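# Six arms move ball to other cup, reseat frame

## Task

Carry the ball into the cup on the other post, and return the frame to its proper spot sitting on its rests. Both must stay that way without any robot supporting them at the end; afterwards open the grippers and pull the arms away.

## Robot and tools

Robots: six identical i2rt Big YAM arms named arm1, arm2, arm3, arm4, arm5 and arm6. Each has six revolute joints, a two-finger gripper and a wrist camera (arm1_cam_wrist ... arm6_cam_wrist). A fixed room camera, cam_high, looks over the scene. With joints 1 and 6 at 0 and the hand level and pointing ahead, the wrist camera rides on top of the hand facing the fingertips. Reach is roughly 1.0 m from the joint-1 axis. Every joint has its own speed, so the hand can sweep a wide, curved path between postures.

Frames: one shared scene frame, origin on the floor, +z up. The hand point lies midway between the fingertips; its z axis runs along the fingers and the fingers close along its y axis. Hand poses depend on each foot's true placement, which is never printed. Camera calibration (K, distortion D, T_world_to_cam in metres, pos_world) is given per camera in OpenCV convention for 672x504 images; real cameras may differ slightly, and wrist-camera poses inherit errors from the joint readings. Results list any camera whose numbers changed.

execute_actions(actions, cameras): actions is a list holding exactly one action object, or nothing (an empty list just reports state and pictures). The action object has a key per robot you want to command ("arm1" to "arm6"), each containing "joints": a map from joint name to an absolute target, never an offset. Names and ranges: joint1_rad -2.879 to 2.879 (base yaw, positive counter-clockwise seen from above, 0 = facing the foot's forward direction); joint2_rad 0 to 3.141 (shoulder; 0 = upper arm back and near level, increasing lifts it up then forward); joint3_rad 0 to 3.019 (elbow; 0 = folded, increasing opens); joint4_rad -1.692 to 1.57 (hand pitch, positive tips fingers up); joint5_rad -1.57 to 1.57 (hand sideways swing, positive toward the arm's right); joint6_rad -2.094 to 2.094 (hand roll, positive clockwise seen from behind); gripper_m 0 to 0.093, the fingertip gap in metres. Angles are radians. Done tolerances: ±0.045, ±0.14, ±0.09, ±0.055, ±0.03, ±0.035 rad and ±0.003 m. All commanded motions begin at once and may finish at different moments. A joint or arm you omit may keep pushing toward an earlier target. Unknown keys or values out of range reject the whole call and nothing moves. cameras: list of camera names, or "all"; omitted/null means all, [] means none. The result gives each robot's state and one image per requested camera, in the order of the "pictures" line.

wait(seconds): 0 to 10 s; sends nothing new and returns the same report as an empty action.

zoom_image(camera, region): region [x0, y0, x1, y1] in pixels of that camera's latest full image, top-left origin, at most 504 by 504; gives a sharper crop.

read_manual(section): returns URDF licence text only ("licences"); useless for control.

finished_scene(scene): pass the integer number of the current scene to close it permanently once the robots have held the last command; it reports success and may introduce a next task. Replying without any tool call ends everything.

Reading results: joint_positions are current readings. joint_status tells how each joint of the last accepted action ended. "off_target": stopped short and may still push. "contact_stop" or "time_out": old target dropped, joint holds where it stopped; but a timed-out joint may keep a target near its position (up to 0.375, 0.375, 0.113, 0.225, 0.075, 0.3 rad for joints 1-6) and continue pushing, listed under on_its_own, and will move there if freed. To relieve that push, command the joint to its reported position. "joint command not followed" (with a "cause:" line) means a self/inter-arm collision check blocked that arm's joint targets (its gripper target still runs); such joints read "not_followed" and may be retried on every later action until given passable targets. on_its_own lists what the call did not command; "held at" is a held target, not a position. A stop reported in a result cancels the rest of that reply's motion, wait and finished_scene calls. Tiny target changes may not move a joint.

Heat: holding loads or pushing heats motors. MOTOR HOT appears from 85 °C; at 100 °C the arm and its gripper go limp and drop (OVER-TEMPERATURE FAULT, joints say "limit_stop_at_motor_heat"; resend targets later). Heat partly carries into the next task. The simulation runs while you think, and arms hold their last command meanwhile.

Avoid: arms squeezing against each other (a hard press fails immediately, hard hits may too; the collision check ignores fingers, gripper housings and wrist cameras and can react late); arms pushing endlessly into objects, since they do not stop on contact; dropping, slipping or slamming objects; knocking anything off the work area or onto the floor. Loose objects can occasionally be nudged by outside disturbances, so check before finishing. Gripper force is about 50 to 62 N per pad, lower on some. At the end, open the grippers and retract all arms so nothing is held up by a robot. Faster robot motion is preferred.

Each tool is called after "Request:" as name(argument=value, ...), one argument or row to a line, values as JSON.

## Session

Request:
execute_actions(
  actions=[],
)

Scene clock: 0.00 s.
Motor temperatures (°C, as the motors report them): arm1=[26 35 36 29 30 28] | arm2=[27 29 31 26 26 27] | arm3=[29 30 30 29 29 27] | arm4=[27 30 36 29 26 29] | arm5=[28 33 30 28 27 26] | arm6=[28 30 31 29 27 27]
arm1.joint_positions: joint1_rad=-0.191 joint2_rad=+0.507 joint3_rad=+1.372 joint4_rad=-1.345 joint5_rad=+0.267 joint6_rad=+0.142 gripper_m=+0.094
arm1.joint_status: not commanded
arm1.hand: x=-0.5770 y=+1.5070 z=+1.3328 quat_wxyz=(-0.353, -0.628, -0.572, +0.393) (m; scene frame)
arm2.joint_positions: joint1_rad=+0.442 joint2_rad=+0.612 joint3_rad=+1.439 joint4_rad=-1.448 joint5_rad=-0.211 joint6_rad=+0.165 gripper_m=+0.094
arm2.joint_status: not commanded
arm2.hand: x=-1.3422 y=+0.3581 z=+1.3628 quat_wxyz=(-0.428, +0.072, -0.883, -0.178) (m; scene frame)
arm3.joint_positions: joint1_rad=-0.046 joint2_rad=+0.512 joint3_rad=+1.420 joint4_rad=-1.492 joint5_rad=+0.028 joint6_rad=+0.000 gripper_m=+0.095
arm3.joint_status: not commanded
arm3.hand: x=-1.4438 y=-0.7657 z=+1.3069 quat_wxyz=(-0.458, +0.207, -0.857, -0.110) (m; scene frame)
arm4.joint_positions: joint1_rad=+0.019 joint2_rad=+0.488 joint3_rad=+1.417 joint4_rad=-1.433 joint5_rad=+0.095 joint6_rad=+0.323 gripper_m=+0.095
arm4.joint_status: not commanded
arm4.hand: x=-0.2271 y=-1.3385 z=+1.3776 quat_wxyz=(-0.357, +0.437, -0.740, -0.367) (m; scene frame)
arm5.joint_positions: joint1_rad=-0.281 joint2_rad=+0.491 joint3_rad=+1.432 joint4_rad=-1.124 joint5_rad=-0.076 joint6_rad=+0.052 gripper_m=+0.095
arm5.joint_status: not commanded
arm5.hand: x=+1.2239 y=-1.1046 z=+1.4529 quat_wxyz=(-0.321, +0.633, -0.438, -0.551) (m; scene frame)
arm6.joint_positions: joint1_rad=+0.424 joint2_rad=+0.555 joint3_rad=+1.454 joint4_rad=-1.282 joint5_rad=+0.049 joint6_rad=-0.368 gripper_m=+0.095
arm6.joint_status: not commanded
arm6.hand: x=+1.3517 y=+0.8892 z=+1.3942 quat_wxyz=(-0.252, -0.545, -0.625, +0.500) (m; scene frame)
pictures: arm1_cam_wrist, arm2_cam_wrist, arm3_cam_wrist, arm4_cam_wrist, arm5_cam_wrist, arm6_cam_wrist, cam_high
camera_calibration (this result's frames):
arm1_cam_wrist: T_world_to_cam=[[-0.99437, 0.105693, 0.00751059, -0.740268], [0.0901805, 0.881383, -0.463715, -0.653768], [-0.0556309, -0.460427, -0.885952, 1.96457], [0, 0, 0, 1]] pos_world=[-0.567853, 1.559, 1.44291]
arm2_cam_wrist: T_world_to_cam=[[0.264869, -0.929896, -0.255221, 1.03521], [-0.93431, -0.182006, -0.306493, -0.766802], [0.238554, 0.319636, -0.917019, 1.58178], [0, 0, 0, 1]] pos_world=[-1.36797, 0.317482, 1.47971]
arm3_cam_wrist: T_world_to_cam=[[0.446958, -0.894494, 0.0104609, -0.0599174], [-0.836519, -0.422076, -0.349411, -1.07033], [0.316961, 0.147421, -0.936911, 1.91607], [0, 0, 0, 1]] pos_world=[-1.47589, -0.787828, 1.42183]
arm4_cam_wrist: T_world_to_cam=[[0.904695, -0.351836, -0.240288, 0.0625361], [-0.423161, -0.807682, -0.410591, -0.605747], [-0.0496157, 0.47314, -0.879589, 1.95623], [0, 0, 0, 1]] pos_world=[-0.215845, -1.39282, 1.48699]
arm5_cam_wrist: T_world_to_cam=[[0.906554, 0.416224, -0.0701239, -0.552218], [0.257626, -0.677234, -0.68919, -0.0542073], [-0.334348, 0.606723, -0.721179, 2.25204], [0, 0, 0, 1]] pos_world=[1.26754, -1.17323, 1.54804]
arm6_cam_wrist: T_world_to_cam=[[-0.931985, 0.102266, 0.347773, 0.684663], [-0.0792951, 0.878631, -0.470871, -0.0183315], [-0.353719, -0.466421, -0.810762, 2.14564], [0, 0, 0, 1]] pos_world=[1.39559, 0.946861, 1.49286]
Images, in order (width x height): arm1_cam_wrist 672x504, arm2_cam_wrist 672x504, arm3_cam_wrist 672x504, arm4_cam_wrist 672x504, arm5_cam_wrist 672x504, arm6_cam_wrist 672x504, cam_high 672x504.

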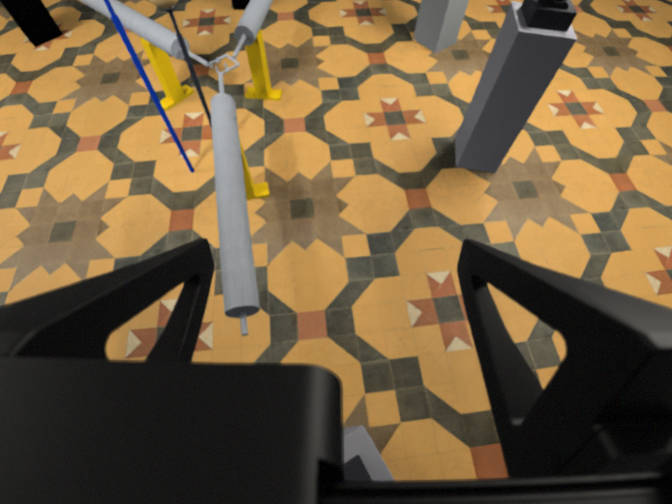

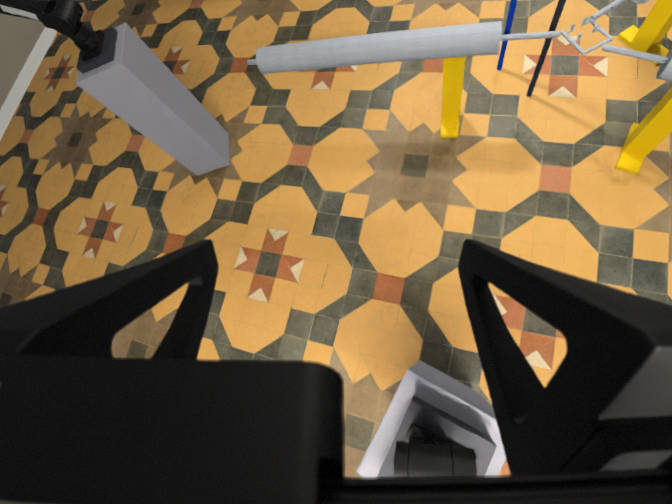

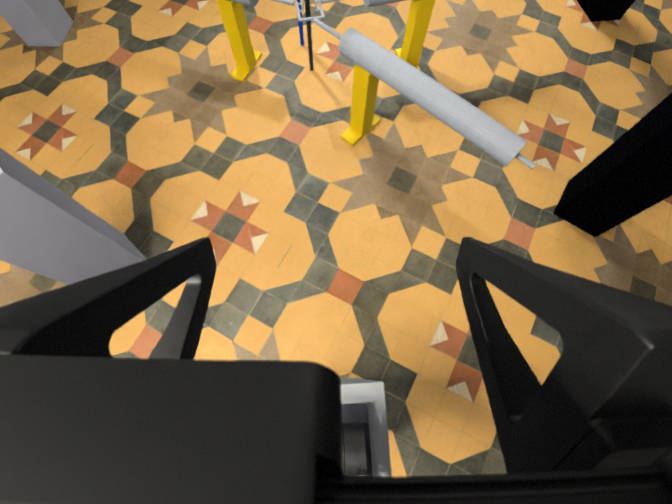

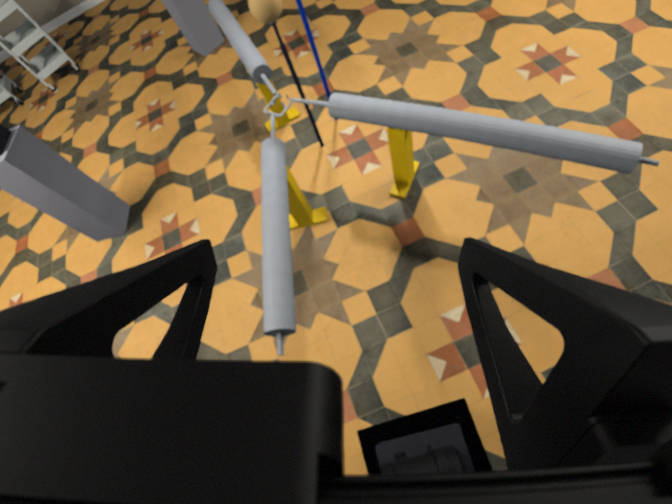

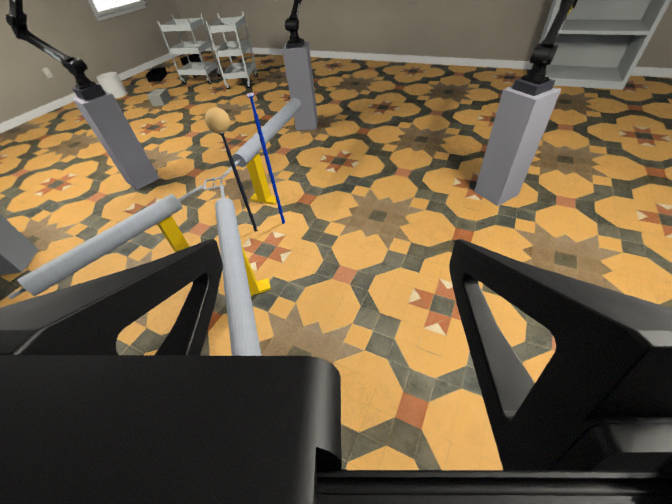

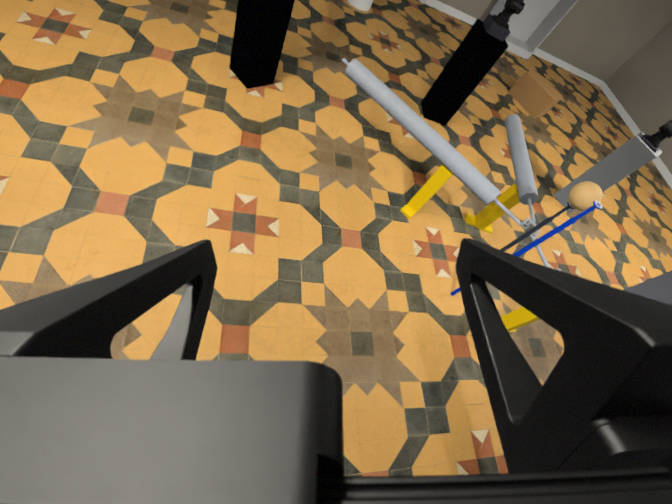

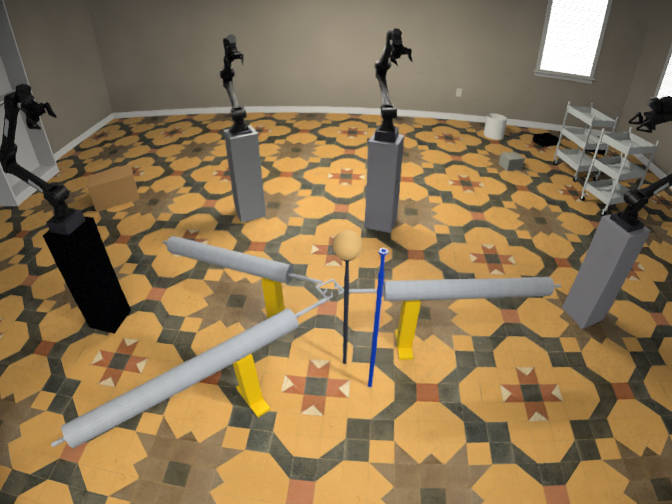

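Request:
execute_actions(
  actions=[
    {"arm1":{"joints":{"joint1_rad":0.084,"joint2_rad":2.165,"joint3_rad":1.17,"joint4_rad":-0.53,"joint5_rad":0,"joint6_rad":0.344}},"arm4":{"joints":{"joint1_rad":0.709,"joint2_rad":2.325,"joint3_rad":1.28,"joint4_rad":-0.5,"joint5_rad":0,"joint6_rad":0.867}},"arm5":{"joints":{"joint1_rad":0.392,"joint2_rad":2.395,"joint3_rad":1.487,"joint4_rad":-0.625,"joint5_rad":0,"joint6_rad":0.25}},"arm3":{"joints":{"joint1_rad":0.05,"joint2_rad":2.0,"joint3_rad":2.3,"joint4_rad":-0.3,"joint5_rad":0,"joint6_rad":0}},"arm2":{"joints":{"joint1_rad":0.75,"joint2_rad":2.2,"joint3_rad":1.9,"joint4_rad":0.5,"joint5_rad":1.0,"joint6_rad":0}},"arm6":{"joints":{"joint1_rad":-0.4,"joint2_rad":2.3,"joint3_rad":2.1,"joint4_rad":0.45,"joint5_rad":0,"joint6_rad":0}}},
  ],
)

Scene clock: 29.37 s.
Motor temperatures (°C, as the motors report them): arm1=[26 35 38 29 30 28] | arm2=[27 29 35 27 26 27] | arm3=[29 29 33 29 29 27] | arm4=[27 30 38 29 26 29] | arm5=[28 33 33 28 27 26] | arm6=[28 30 35 30 27 27]
arm1.joint_positions: joint1_rad=+0.084 joint2_rad=+2.168 joint3_rad=+1.159 joint4_rad=-0.539 joint5_rad=+0.001 joint6_rad=+0.337 gripper_m=+0.094
arm1.joint_status: all done
arm1.hand: x=-0.3477 y=+1.2519 z=+0.6133 quat_wxyz=(-0.007, -0.655, -0.756, +0.009) (m; scene frame)
arm2.joint_positions: joint1_rad=+0.745 joint2_rad=+2.211 joint3_rad=+1.880 joint4_rad=+0.484 joint5_rad=+0.996 joint6_rad=+0.008 gripper_m=+0.094
arm2.joint_status: all done
arm2.hand: x=-0.7450 y=+0.5668 z=+1.1144 quat_wxyz=(-0.725, -0.205, -0.645, +0.125) (m; scene frame)
arm3.joint_positions: joint1_rad=+0.040 joint2_rad=+2.021 joint3_rad=+2.255 joint4_rad=-0.323 joint5_rad=+0.002 joint6_rad=+0.000 gripper_m=+0.095
arm3.joint_status: all done
arm3.hand: x=-0.8698 y=-0.3645 z=+1.2722 quat_wxyz=(-0.644, +0.207, -0.710, -0.198) (m; scene frame)
arm4.joint_positions: joint1_rad=+0.716 joint2_rad=+2.326 joint3_rad=+1.272 joint4_rad=-0.511 joint5_rad=+0.000 joint6_rad=+0.856 gripper_m=+0.095
arm4.joint_status: all done
arm4.hand: x=-0.5414 y=-1.0547 z=+0.6037 quat_wxyz=(-0.003, +0.599, -0.801, -0.004) (m; scene frame)
arm5.joint_positions: joint1_rad=+0.399 joint2_rad=+2.416 joint3_rad=+1.477 joint4_rad=-0.638 joint5_rad=+0.001 joint6_rad=+0.236 gripper_m=+0.095
arm5.joint_status: all done
arm5.hand: x=+0.7996 y=-0.9902 z=+0.5993 quat_wxyz=(+0.006, +0.927, -0.374, +0.001) (m; scene frame)
arm6.joint_positions: joint1_rad=-0.406 joint2_rad=+2.332 joint3_rad=+2.062 joint4_rad=+0.433 joint5_rad=+0.000 joint6_rad=-0.009 gripper_m=+0.095
arm6.joint_status: all done
arm6.hand: x=+0.5918 y=+0.5988 z=+1.0951 quat_wxyz=(-0.201, -0.623, -0.176, +0.736) (m; scene frame)
pictures: arm1_cam_wrist, arm2_cam_wrist, arm3_cam_wrist, arm4_cam_wrist, arm5_cam_wrist, arm6_cam_wrist, cam_high
camera_calibration (this result's frames):
arm1_cam_wrist: T_world_to_cam=[[-0.990115, -0.139597, 0.0135693, -0.174997], [-0.106951, 0.814055, 0.570855, -1.402], [-0.090736, 0.563761, -0.820939, -0.111845], [0, 0, 0, 1]] pos_world=[-0.333361, 1.17993, 0.710896]
arm2_cam_wrist: T_world_to_cam=[[-0.454987, -0.87808, -0.148195, 0.322751], [-0.391162, 0.346575, -0.852572, 0.466599], [0.799987, -0.329941, -0.501158, 1.46788], [0, 0, 0, 1]] pos_world=[-0.844924, 0.606005, 1.18128]
arm3_cam_wrist: T_world_to_cam=[[0.53699, -0.843515, -0.0111115, 0.167038], [-0.559119, -0.346016, -0.753431, 0.350063], [0.631686, 0.410798, -0.657433, 1.65663], [0, 0, 0, 1]] pos_world=[-0.94044, -0.418513, 1.35473]
arm4_cam_wrist: T_world_to_cam=[[0.956371, -0.292143, -0.00248429, 0.20816], [-0.237628, -0.782798, 0.575118, -1.29559], [-0.169962, -0.549436, -0.818067, -0.0552022], [0, 0, 0, 1]] pos_world=[-0.516327, -0.9837, 0.700473]
arm5_cam_wrist: T_world_to_cam=[[0.689202, 0.724409, -0.0152405, 0.17095], [0.592692, -0.551538, 0.586959, -1.36398], [0.416793, -0.413567, -0.809473, -0.132788], [0, 0, 0, 1]] pos_world=[0.745945, -0.93104, 0.695716]
arm6_cam_wrist: T_world_to_cam=[[-0.509313, 0.86058, 0.00129896, -0.214616], [0.392772, 0.233795, -0.889421, 0.600866], [-0.765722, -0.452483, -0.457087, 1.34702], [0, 0, 0, 1]] pos_world=[0.686136, 0.653721, 1.15041]
Images, in order (width x height): arm1_cam_wrist 672x504, arm2_cam_wrist 672x504, arm3_cam_wrist 672x504, arm4_cam_wrist 672x504, arm5_cam_wrist 672x504, arm6_cam_wrist 672x504, cam_high 672x504.

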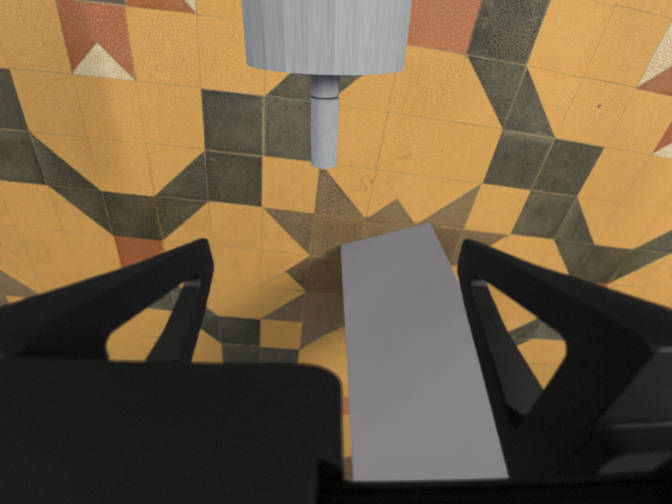

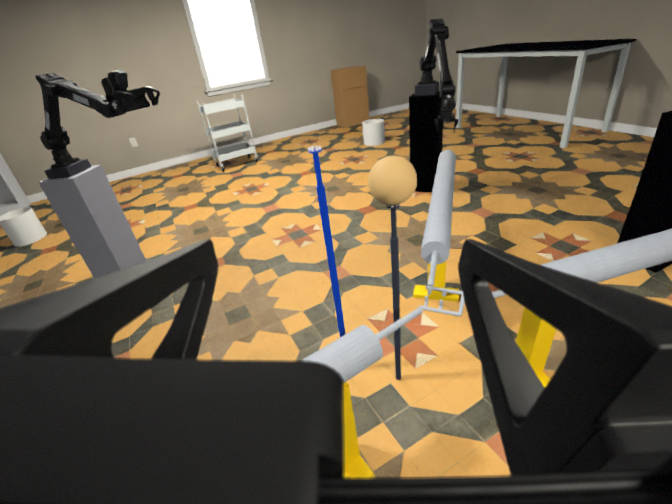

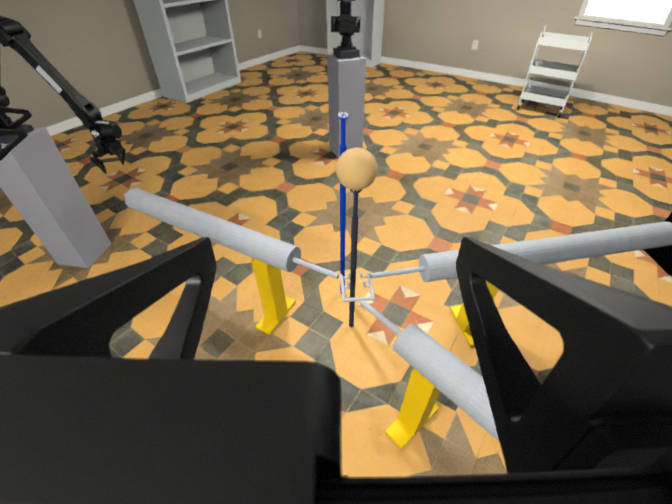

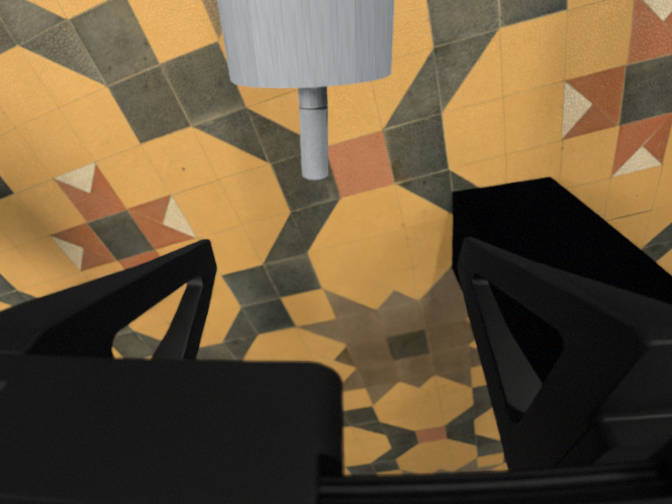

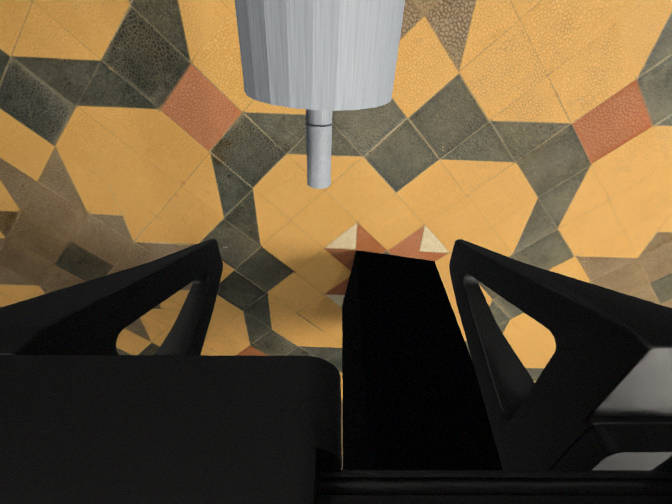

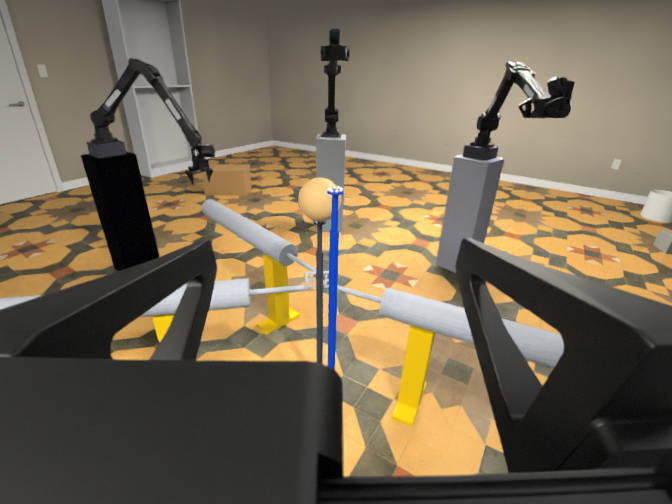

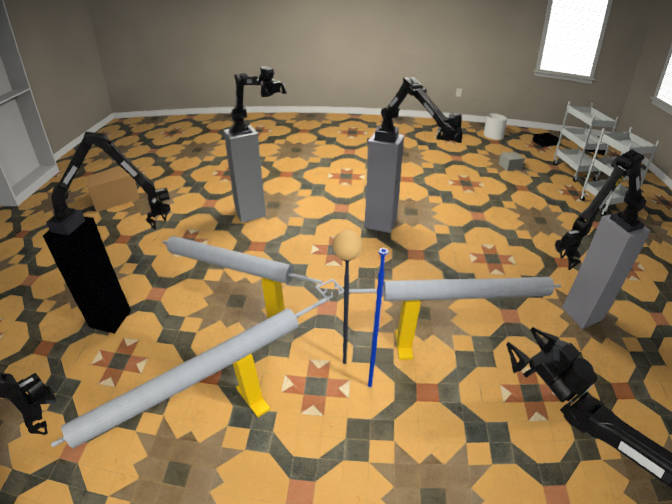

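Request:
execute_actions(
  actions=[
    {"arm1":{"joints":{"joint1_rad":0.112,"joint2_rad":2.54,"joint3_rad":1.312,"joint4_rad":-0.318,"joint6_rad":0.378,"gripper_m":0.06}},"arm4":{"joints":{"joint1_rad":0.752,"joint2_rad":2.688,"joint3_rad":1.474,"joint4_rad":-0.336,"joint6_rad":0.91,"gripper_m":0.06}},"arm5":{"joints":{"joint1_rad":0.43,"joint2_rad":2.745,"joint3_rad":1.63,"joint4_rad":-0.416,"joint6_rad":0.28,"gripper_m":0.06}}},
  ],
  cameras=["arm1_cam_wrist","arm4_cam_wrist","arm5_cam_wrist","arm2_cam_wrist","arm3_cam_wrist"],
)

Request:
zoom_image(
  camera="arm3_cam_wrist",
  region=[310, 240, 410, 330],
)

Request:
zoom_image(
  camera="arm2_cam_wrist",
  region=[380, 250, 480, 340],
)

Scene clock: 52.17 s.
Motor temperatures (°C, as the motors report them): arm1=[26 36 37 29 30 28] | arm2=[27 31 36 27 26 27] | arm3=[29 31 36 29 29 27] | arm4=[27 31 37 29 26 29] | arm5=[28 35 32 28 27 26] | arm6=[28 33 38 30 27 27]
arm1.joint_positions: joint1_rad=+0.110 joint2_rad=+2.555 joint3_rad=+1.301 joint4_rad=-0.324 joint5_rad=+0.002 joint6_rad=+0.370 gripper_m=+0.060
arm1.joint_status: all done
arm1.hand: x=-0.3421 y=+1.2653 z=+0.4511 quat_wxyz=(+0.008, -0.658, -0.753, +0.004) (m; scene frame)
arm2.joint_positions: joint1_rad=+0.745 joint2_rad=+2.211 joint3_rad=+1.880 joint4_rad=+0.484 joint5_rad=+0.996 joint6_rad=+0.008 gripper_m=+0.094
arm2.joint_status: not commanded
arm2.hand: x=-0.7450 y=+0.5668 z=+1.1144 quat_wxyz=(-0.725, -0.205, -0.645, +0.125) (m; scene frame)
arm3.joint_positions: joint1_rad=+0.040 joint2_rad=+2.021 joint3_rad=+2.255 joint4_rad=-0.323 joint5_rad=+0.002 joint6_rad=+0.000 gripper_m=+0.095
arm3.joint_status: not commanded
arm3.hand: x=-0.8698 y=-0.3645 z=+1.2722 quat_wxyz=(-0.644, +0.207, -0.710, -0.198) (m; scene frame)
arm4.joint_positions: joint1_rad=+0.750 joint2_rad=+2.702 joint3_rad=+1.462 joint4_rad=-0.338 joint5_rad=+0.000 joint6_rad=+0.899 gripper_m=+0.060
arm4.joint_status: all done
arm4.hand: x=-0.5526 y=-1.0678 z=+0.4450 quat_wxyz=(-0.003, +0.595, -0.804, +0.002) (m; scene frame)
arm5.joint_positions: joint1_rad=+0.425 joint2_rad=+2.770 joint3_rad=+1.618 joint4_rad=-0.428 joint5_rad=+0.003 joint6_rad=+0.266 gripper_m=+0.060
arm5.joint_status: all done
arm5.hand: x=+0.8098 y=-1.0148 z=+0.4324 quat_wxyz=(+0.004, +0.927, -0.376, +0.002) (m; scene frame)
arm6.joint_positions: joint1_rad=-0.406 joint2_rad=+2.332 joint3_rad=+2.062 joint4_rad=+0.433 joint5_rad=+0.000 joint6_rad=-0.009 gripper_m=+0.095
arm6.joint_status: not commanded
arm6.hand: x=+0.5918 y=+0.5988 z=+1.0951 quat_wxyz=(-0.201, -0.623, -0.176, +0.736) (m; scene frame)
pictures: arm1_cam_wrist, arm2_cam_wrist, arm3_cam_wrist, arm4_cam_wrist, arm5_cam_wrist
camera_calibration (this result's frames):
arm1_cam_wrist: T_world_to_cam=[[-0.990859, -0.1326, 0.0248046, -0.179632], [-0.0920778, 0.799175, 0.594005, -1.30618], [-0.0985879, 0.586291, -0.804079, -0.290816], [0, 0, 0, 1]] pos_world=[-0.326931, 1.19055, 0.546491]
arm2_cam_wrist: T_world_to_cam=[[-0.454987, -0.87808, -0.148195, 0.322751], [-0.391162, 0.346575, -0.852572, 0.466599], [0.799987, -0.329941, -0.501158, 1.46788], [0, 0, 0, 1]] pos_world=[-0.844924, 0.606005, 1.18128]
arm3_cam_wrist: T_world_to_cam=[[0.53699, -0.843515, -0.0111115, 0.167038], [-0.559119, -0.346016, -0.753431, 0.350063], [0.631686, 0.410798, -0.657433, 1.65663], [0, 0, 0, 1]] pos_world=[-0.94044, -0.418513, 1.35473]
arm4_cam_wrist: T_world_to_cam=[[0.953731, -0.300575, 0.00715844, 0.199844], [-0.248582, -0.774916, 0.58113, -1.21754], [-0.169126, -0.556021, -0.813779, -0.202594], [0, 0, 0, 1]] pos_world=[-0.527519, -0.996069, 0.541252]
arm5_cam_wrist: T_world_to_cam=[[0.691977, 0.72182, -0.0119932, 0.172941], [0.588798, -0.554687, 0.587911, -1.28611], [0.417713, -0.413883, -0.808837, -0.283633], [0, 0, 0, 1]] pos_world=[0.756064, -0.955611, 0.528779]
Images, in order (width x height): arm1_cam_wrist 672x504, arm2_cam_wrist 672x504, arm3_cam_wrist 672x504, arm4_cam_wrist 672x504, arm5_cam_wrist 672x504.

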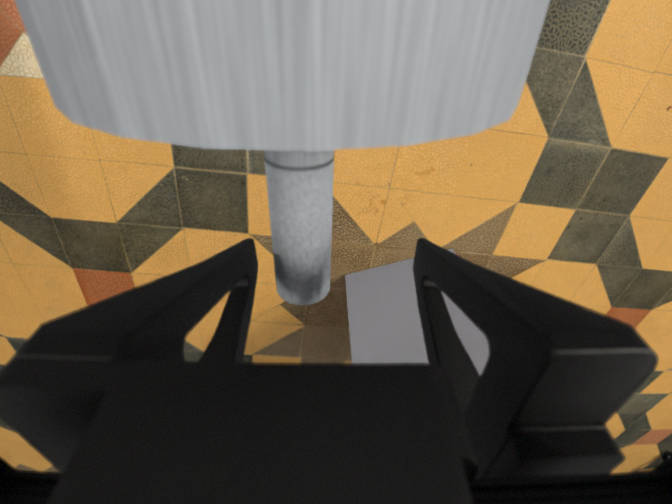

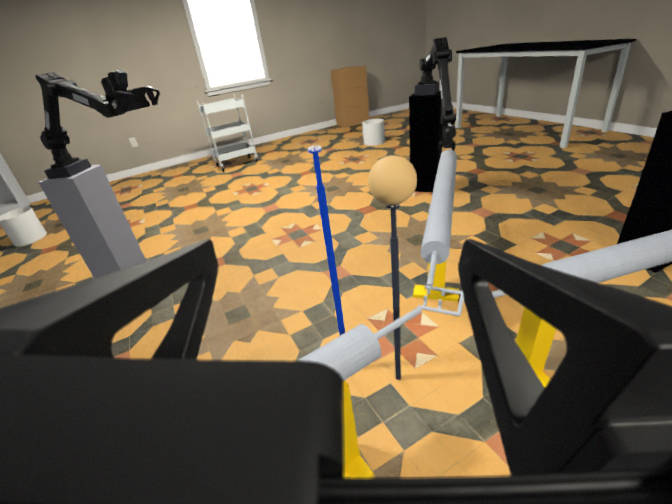

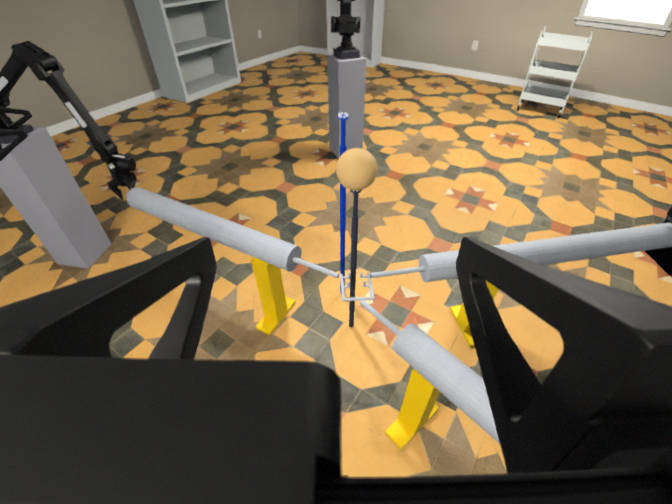

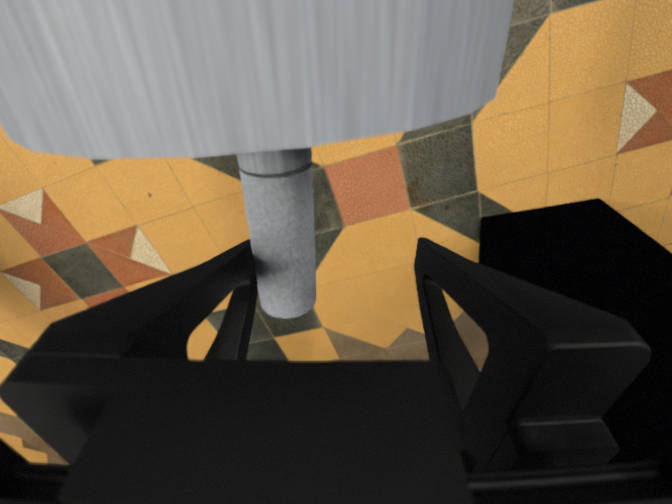

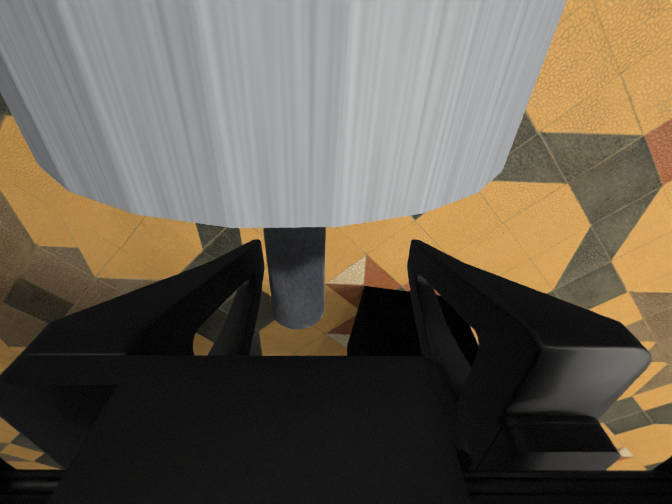

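Region (310, 240, 410, 330) of arm3_cam_wrist's 672x504 image, scaled by 5.040, with more detail than that image has; it fills the top 454 rows of this view, and the rest is white.

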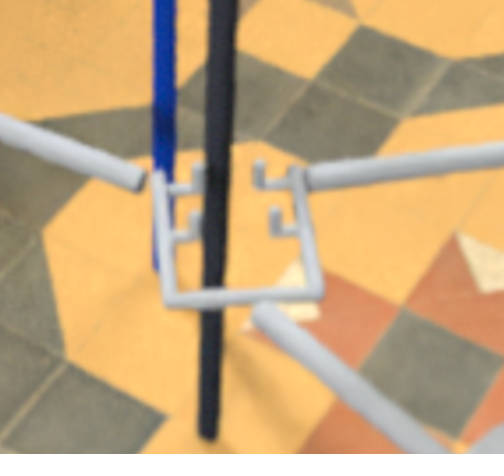

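Region (380, 250, 480, 340) of arm2_cam_wrist's 672x504 image, scaled by 5.040, with more detail than that image has; it fills the top 454 rows of this view, and the rest is white.

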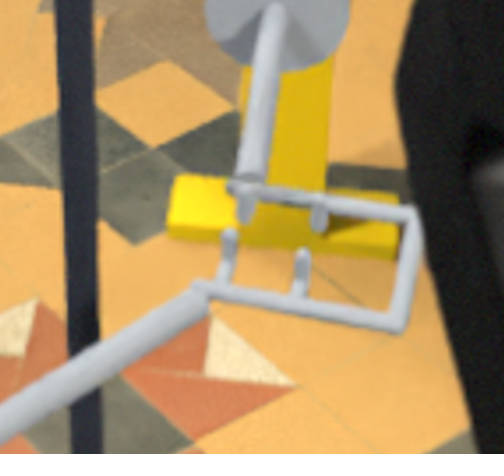

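Request:
execute_actions(
  actions=[
    {"arm1":{"joints":{"joint1_rad":0.12,"joint4_rad":-0.26}},"arm4":{"joints":{"joint4_rad":-0.27}},"arm5":{"joints":{"joint1_rad":0.446}}},
  ],
  cameras=[],
)

Request:
execute_actions(
  actions=[
    {"arm1":{"joints":{"gripper_m":0}},"arm4":{"joints":{"gripper_m":0}},"arm5":{"joints":{"gripper_m":0}}},
  ],
  cameras=["arm1_cam_wrist","arm4_cam_wrist","arm5_cam_wrist","cam_high"],
)

Scene clock: 59.47 s.
Motor temperatures (°C, as the motors report them): arm1=[26 37 37 29 30 28] | arm2=[27 32 37 27 26 27] | arm3=[29 32 36 29 29 27] | arm4=[27 32 36 29 26 29] | arm5=[28 36 32 28 27 26] | arm6=[28 33 38 30 27 27]
arm1.joint_positions: joint1_rad=+0.112 joint2_rad=+2.555 joint3_rad=+1.301 joint4_rad=-0.271 joint5_rad=+0.002 joint6_rad=+0.370 gripper_m=+0.060
arm1.joint_status: all done
arm1.hand: x=-0.3351 y=+1.2542 z=+0.4512 quat_wxyz=(-0.017, -0.657, -0.754, +0.013) (m; scene frame)
arm2.joint_positions: joint1_rad=+0.745 joint2_rad=+2.211 joint3_rad=+1.880 joint4_rad=+0.484 joint5_rad=+0.996 joint6_rad=+0.008 gripper_m=+0.094
arm2.joint_status: not commanded
arm2.hand: x=-0.7450 y=+0.5668 z=+1.1144 quat_wxyz=(-0.725, -0.205, -0.645, +0.125) (m; scene frame)
arm3.joint_positions: joint1_rad=+0.040 joint2_rad=+2.021 joint3_rad=+2.255 joint4_rad=-0.323 joint5_rad=+0.002 joint6_rad=+0.000 gripper_m=+0.095
arm3.joint_status: not commanded
arm3.hand: x=-0.8698 y=-0.3645 z=+1.2722 quat_wxyz=(-0.644, +0.207, -0.710, -0.198) (m; scene frame)
arm4.joint_positions: joint1_rad=+0.750 joint2_rad=+2.702 joint3_rad=+1.462 joint4_rad=-0.283 joint5_rad=+0.000 joint6_rad=+0.899 gripper_m=+0.060
arm4.joint_status: all done
arm4.hand: x=-0.5602 y=-1.0567 z=+0.4453 quat_wxyz=(-0.004, +0.595, -0.803, -0.025) (m; scene frame)
arm5.joint_positions: joint1_rad=+0.438 joint2_rad=+2.770 joint3_rad=+1.618 joint4_rad=-0.428 joint5_rad=+0.003 joint6_rad=+0.266 gripper_m=+0.060
arm5.joint_status: all done
arm5.hand: x=+0.8064 y=-1.0211 z=+0.4325 quat_wxyz=(+0.004, +0.929, -0.370, +0.002) (m; scene frame)
arm6.joint_positions: joint1_rad=-0.406 joint2_rad=+2.332 joint3_rad=+2.062 joint4_rad=+0.433 joint5_rad=+0.000 joint6_rad=-0.009 gripper_m=+0.095
arm6.joint_status: not commanded
arm6.hand: x=+0.5918 y=+0.5988 z=+1.0951 quat_wxyz=(-0.201, -0.623, -0.176, +0.736) (m; scene frame)
pictures: none
No camera images: the call's "cameras" was empty. Leave "cameras" out to get every camera's image.

Scene clock: 60.10 s.
Motor temperatures (°C, as the motors report them): arm1=[26 37 37 29 30 28] | arm2=[27 32 37 27 26 27] | arm3=[29 32 36 29 29 27] | arm4=[27 32 36 29 26 29] | arm5=[28 36 32 28 27 26] | arm6=[28 33 38 30 27 27]
arm1.joint_positions: joint1_rad=+0.113 joint2_rad=+2.555 joint3_rad=+1.301 joint4_rad=-0.269 joint5_rad=+0.001 joint6_rad=+0.378 gripper_m=+0.019
arm1.joint_status: gripper_m off_target (ended at +0.019, target +0.000)
arm1.hand: x=-0.3345 y=+1.2541 z=+0.4512 quat_wxyz=(-0.018, -0.659, -0.751, +0.013) (m; scene frame)
arm2.joint_positions: joint1_rad=+0.745 joint2_rad=+2.211 joint3_rad=+1.880 joint4_rad=+0.484 joint5_rad=+0.996 joint6_rad=+0.008 gripper_m=+0.094
arm2.joint_status: not commanded
arm2.hand: x=-0.7450 y=+0.5668 z=+1.1144 quat_wxyz=(-0.725, -0.205, -0.645, +0.125) (m; scene frame)
arm3.joint_positions: joint1_rad=+0.040 joint2_rad=+2.021 joint3_rad=+2.255 joint4_rad=-0.323 joint5_rad=+0.002 joint6_rad=+0.000 gripper_m=+0.095
arm3.joint_status: not commanded
arm3.hand: x=-0.8698 y=-0.3645 z=+1.2722 quat_wxyz=(-0.644, +0.207, -0.710, -0.198) (m; scene frame)
arm4.joint_positions: joint1_rad=+0.750 joint2_rad=+2.702 joint3_rad=+1.463 joint4_rad=-0.278 joint5_rad=-0.003 joint6_rad=+0.905 gripper_m=+0.019
arm4.joint_status: gripper_m off_target (ended at +0.019, target +0.000)
arm4.hand: x=-0.5616 y=-1.0560 z=+0.4454 quat_wxyz=(-0.003, +0.593, -0.805, -0.028) (m; scene frame)
arm5.joint_positions: joint1_rad=+0.439 joint2_rad=+2.769 joint3_rad=+1.618 joint4_rad=-0.427 joint5_rad=+0.001 joint6_rad=+0.286 gripper_m=+0.020
arm5.joint_status: gripper_m off_target (ended at +0.020, target +0.000)
arm5.hand: x=+0.8056 y=-1.0217 z=+0.4327 quat_wxyz=(+0.005, +0.925, -0.379, +0.002) (m; scene frame)
arm6.joint_positions: joint1_rad=-0.406 joint2_rad=+2.332 joint3_rad=+2.062 joint4_rad=+0.433 joint5_rad=+0.000 joint6_rad=-0.009 gripper_m=+0.095
arm6.joint_status: not commanded
arm6.hand: x=+0.5918 y=+0.5988 z=+1.0951 quat_wxyz=(-0.201, -0.623, -0.176, +0.736) (m; scene frame)
pictures: arm1_cam_wrist, arm4_cam_wrist, arm5_cam_wrist, cam_high
camera_calibration (this result's frames):
arm1_cam_wrist: T_world_to_cam=[[-0.991917, -0.126838, 0.00371122, -0.171576], [-0.103682, 0.826995, 0.552566, -1.31671], [-0.0731554, 0.547715, -0.833461, -0.213215], [0, 0, 0, 1]] pos_world=[-0.322305, 1.18393, 0.550498]
arm4_cam_wrist: T_world_to_cam=[[0.951381, -0.30512, -0.0421478, 0.227844], [-0.232256, -0.800505, 0.552493, -1.21595], [-0.202316, -0.515842, -0.832451, -0.165114], [0, 0, 0, 1]] pos_world=[-0.532584, -0.989029, 0.54396]
arm5_cam_wrist: T_world_to_cam=[[0.696636, 0.717288, -0.0139956, 0.173376], [0.586251, -0.557911, 0.587405, -1.28867], [0.41353, -0.417412, -0.809172, -0.284592], [0, 0, 0, 1]] pos_world=[0.752389, -0.962114, 0.529112]
Images, in order (width x height): arm1_cam_wrist 672x504, arm4_cam_wrist 672x504, arm5_cam_wrist 672x504, cam_high 672x504.

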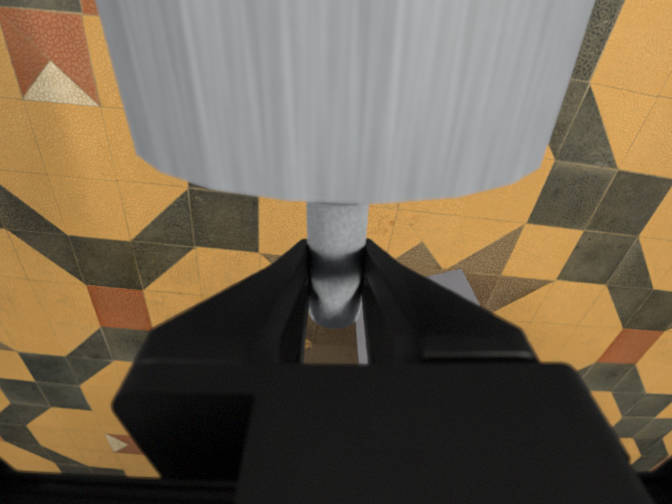

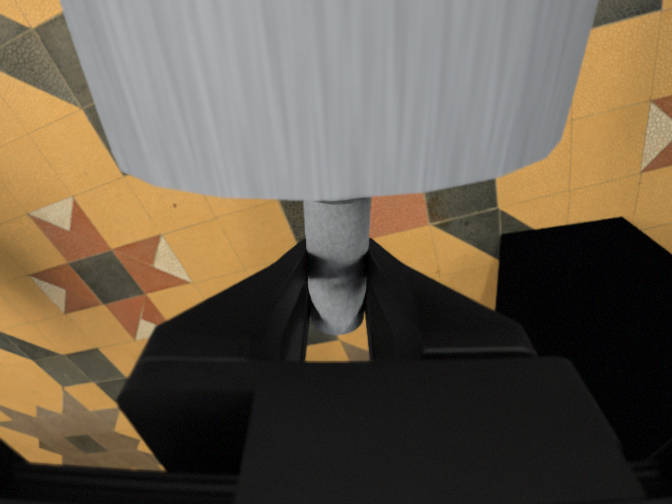

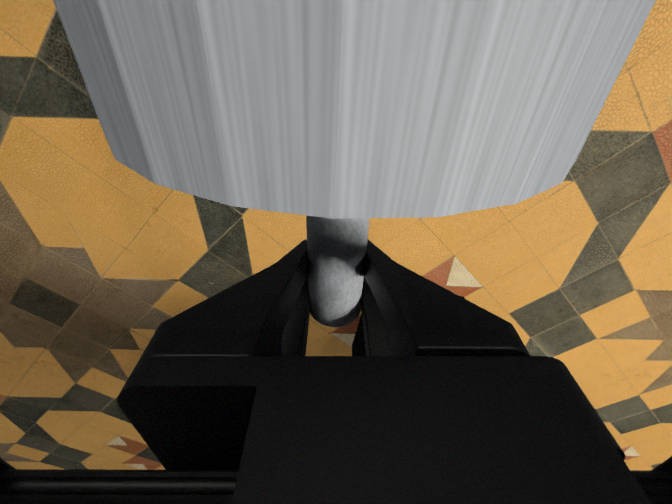

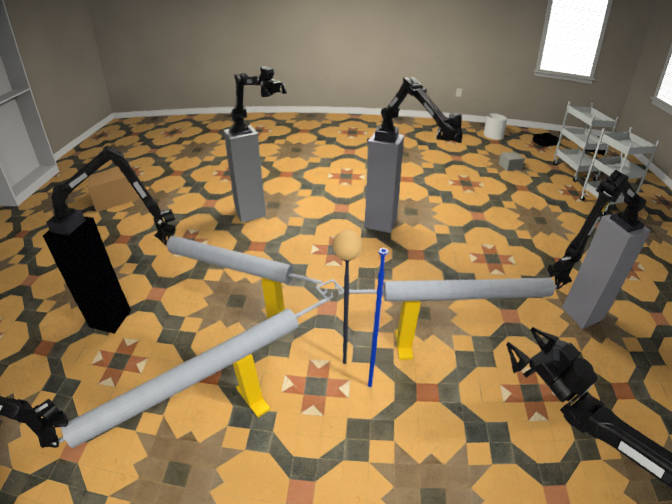

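Request:
execute_actions(
  actions=[
    {"arm1":{"joints":{"joint1_rad":0.22,"joint2_rad":2.085,"joint3_rad":1.155,"joint4_rad":-0.54,"joint6_rad":0.49}},"arm4":{"joints":{"joint1_rad":0.649,"joint2_rad":2.25,"joint3_rad":1.285,"joint4_rad":-0.512,"joint6_rad":0.8}},"arm5":{"joints":{"joint1_rad":0.348,"joint2_rad":2.295,"joint3_rad":1.325,"joint4_rad":-0.558,"joint6_rad":0.194}}},
  ],
  cameras=["arm6_cam_wrist","arm2_cam_wrist","arm3_cam_wrist"],
)

Request:
zoom_image(
  camera="arm3_cam_wrist",
  region=[310, 180, 410, 270],
)

Request:
zoom_image(
  camera="arm2_cam_wrist",
  region=[360, 190, 460, 280],
)

Scene clock: 77.20 s.
Motor temperatures (°C, as the motors report them): arm1=[26 37 36 29 30 28] | arm2=[27 32 37 27 26 27] | arm3=[29 32 37 29 29 27] | arm4=[27 32 36 29 26 29] | arm5=[28 37 31 28 27 26] | arm6=[28 34 39 30 27 27]
arm1.joint_positions: joint1_rad=+0.223 joint2_rad=+2.138 joint3_rad=+1.133 joint4_rad=-0.540 joint5_rad=+0.002 joint6_rad=+0.495 gripper_m=+0.019
arm1.joint_status: all done
arm1.hand: x=-0.2919 y=+1.2933 z=+0.6212 quat_wxyz=(-0.008, -0.662, -0.750, +0.008) (m; scene frame)
arm2.joint_positions: joint1_rad=+0.745 joint2_rad=+2.211 joint3_rad=+1.880 joint4_rad=+0.484 joint5_rad=+0.996 joint6_rad=+0.008 gripper_m=+0.094
arm2.joint_status: not commanded
arm2.hand: x=-0.7450 y=+0.5668 z=+1.1144 quat_wxyz=(-0.725, -0.205, -0.645, +0.125) (m; scene frame)
arm3.joint_positions: joint1_rad=+0.040 joint2_rad=+2.021 joint3_rad=+2.255 joint4_rad=-0.323 joint5_rad=+0.002 joint6_rad=+0.000 gripper_m=+0.095
arm3.joint_status: not commanded
arm3.hand: x=-0.8698 y=-0.3645 z=+1.2722 quat_wxyz=(-0.644, +0.207, -0.710, -0.198) (m; scene frame)
arm4.joint_positions: joint1_rad=+0.647 joint2_rad=+2.272 joint3_rad=+1.274 joint4_rad=-0.515 joint5_rad=+0.004 joint6_rad=+0.805 gripper_m=+0.019
arm4.joint_status: all done
arm4.hand: x=-0.5187 y=-1.0206 z=+0.6314 quat_wxyz=(-0.009, +0.591, -0.806, -0.029) (m; scene frame)
arm5.joint_positions: joint1_rad=+0.347 joint2_rad=+2.326 joint3_rad=+1.316 joint4_rad=-0.553 joint5_rad=-0.002 joint6_rad=+0.208 gripper_m=+0.020
arm5.joint_status: all done
arm5.hand: x=+0.8471 y=-0.9864 z=+0.6124 quat_wxyz=(+0.006, +0.923, -0.386, -0.006) (m; scene frame)
arm6.joint_positions: joint1_rad=-0.406 joint2_rad=+2.332 joint3_rad=+2.062 joint4_rad=+0.433 joint5_rad=+0.000 joint6_rad=-0.009 gripper_m=+0.095
arm6.joint_status: not commanded
arm6.hand: x=+0.5918 y=+0.5988 z=+1.0951 quat_wxyz=(-0.201, -0.623, -0.176, +0.736) (m; scene frame)
pictures: arm2_cam_wrist, arm3_cam_wrist, arm6_cam_wrist
camera_calibration (this result's frames):
arm2_cam_wrist: T_world_to_cam=[[-0.454987, -0.87808, -0.148195, 0.322751], [-0.391162, 0.346575, -0.852572, 0.466599], [0.799987, -0.329941, -0.501158, 1.46788], [0, 0, 0, 1]] pos_world=[-0.844924, 0.606005, 1.18128]
arm3_cam_wrist: T_world_to_cam=[[0.53699, -0.843515, -0.0111115, 0.167038], [-0.559119, -0.346016, -0.753431, 0.350063], [0.631686, 0.410798, -0.657433, 1.65663], [0, 0, 0, 1]] pos_world=[-0.94044, -0.418513, 1.35473]
arm6_cam_wrist: T_world_to_cam=[[-0.509313, 0.86058, 0.00129896, -0.214616], [0.392772, 0.233795, -0.889421, 0.600866], [-0.765722, -0.452483, -0.457087, 1.34702], [0, 0, 0, 1]] pos_world=[0.686136, 0.653721, 1.15041]
Images, in order (width x height): arm2_cam_wrist 672x504, arm3_cam_wrist 672x504, arm6_cam_wrist 672x504.

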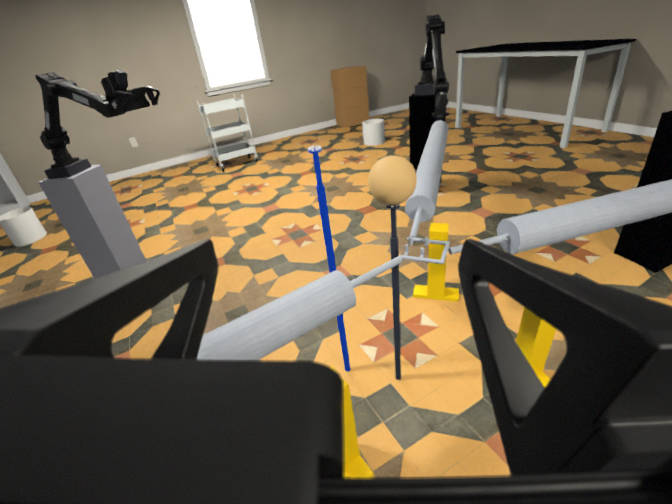

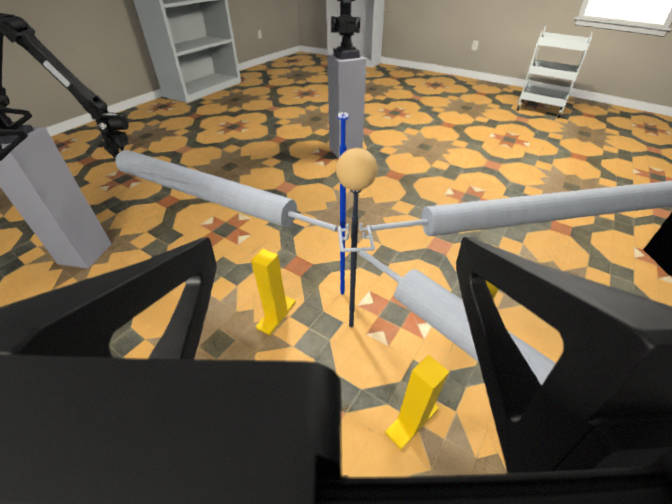

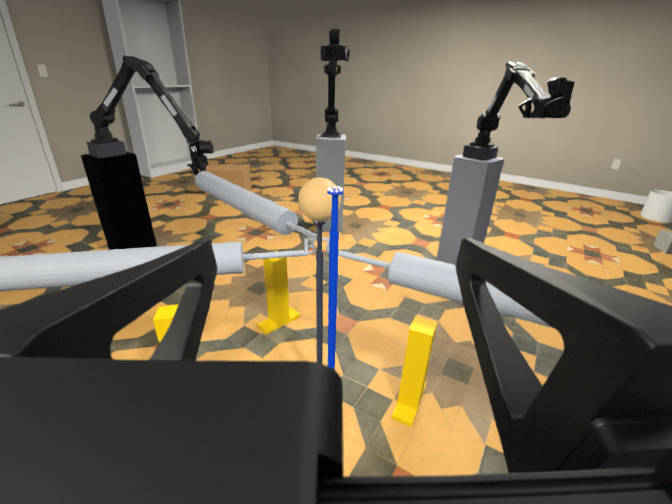

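Region (310, 180, 410, 270) of arm3_cam_wrist's 672x504 image, scaled by 5.040, with more detail than that image has; it fills the top 454 rows of this view, and the rest is white.

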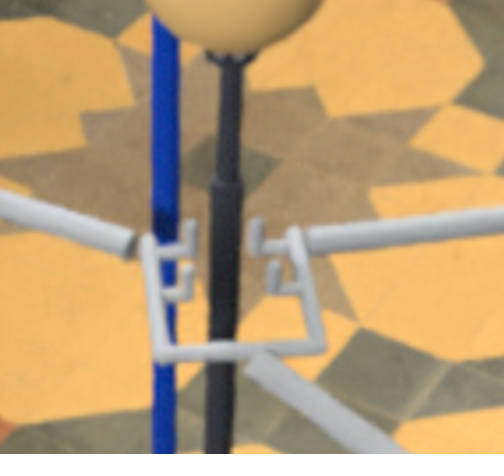

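Region (360, 190, 460, 280) of arm2_cam_wrist's 672x504 image, scaled by 5.040, with more detail than that image has; it fills the top 454 rows of this view, and the rest is white.

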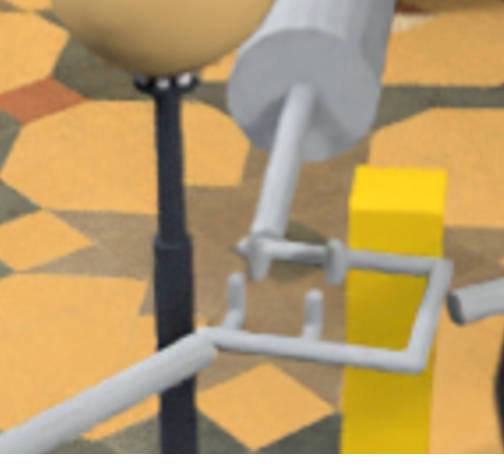

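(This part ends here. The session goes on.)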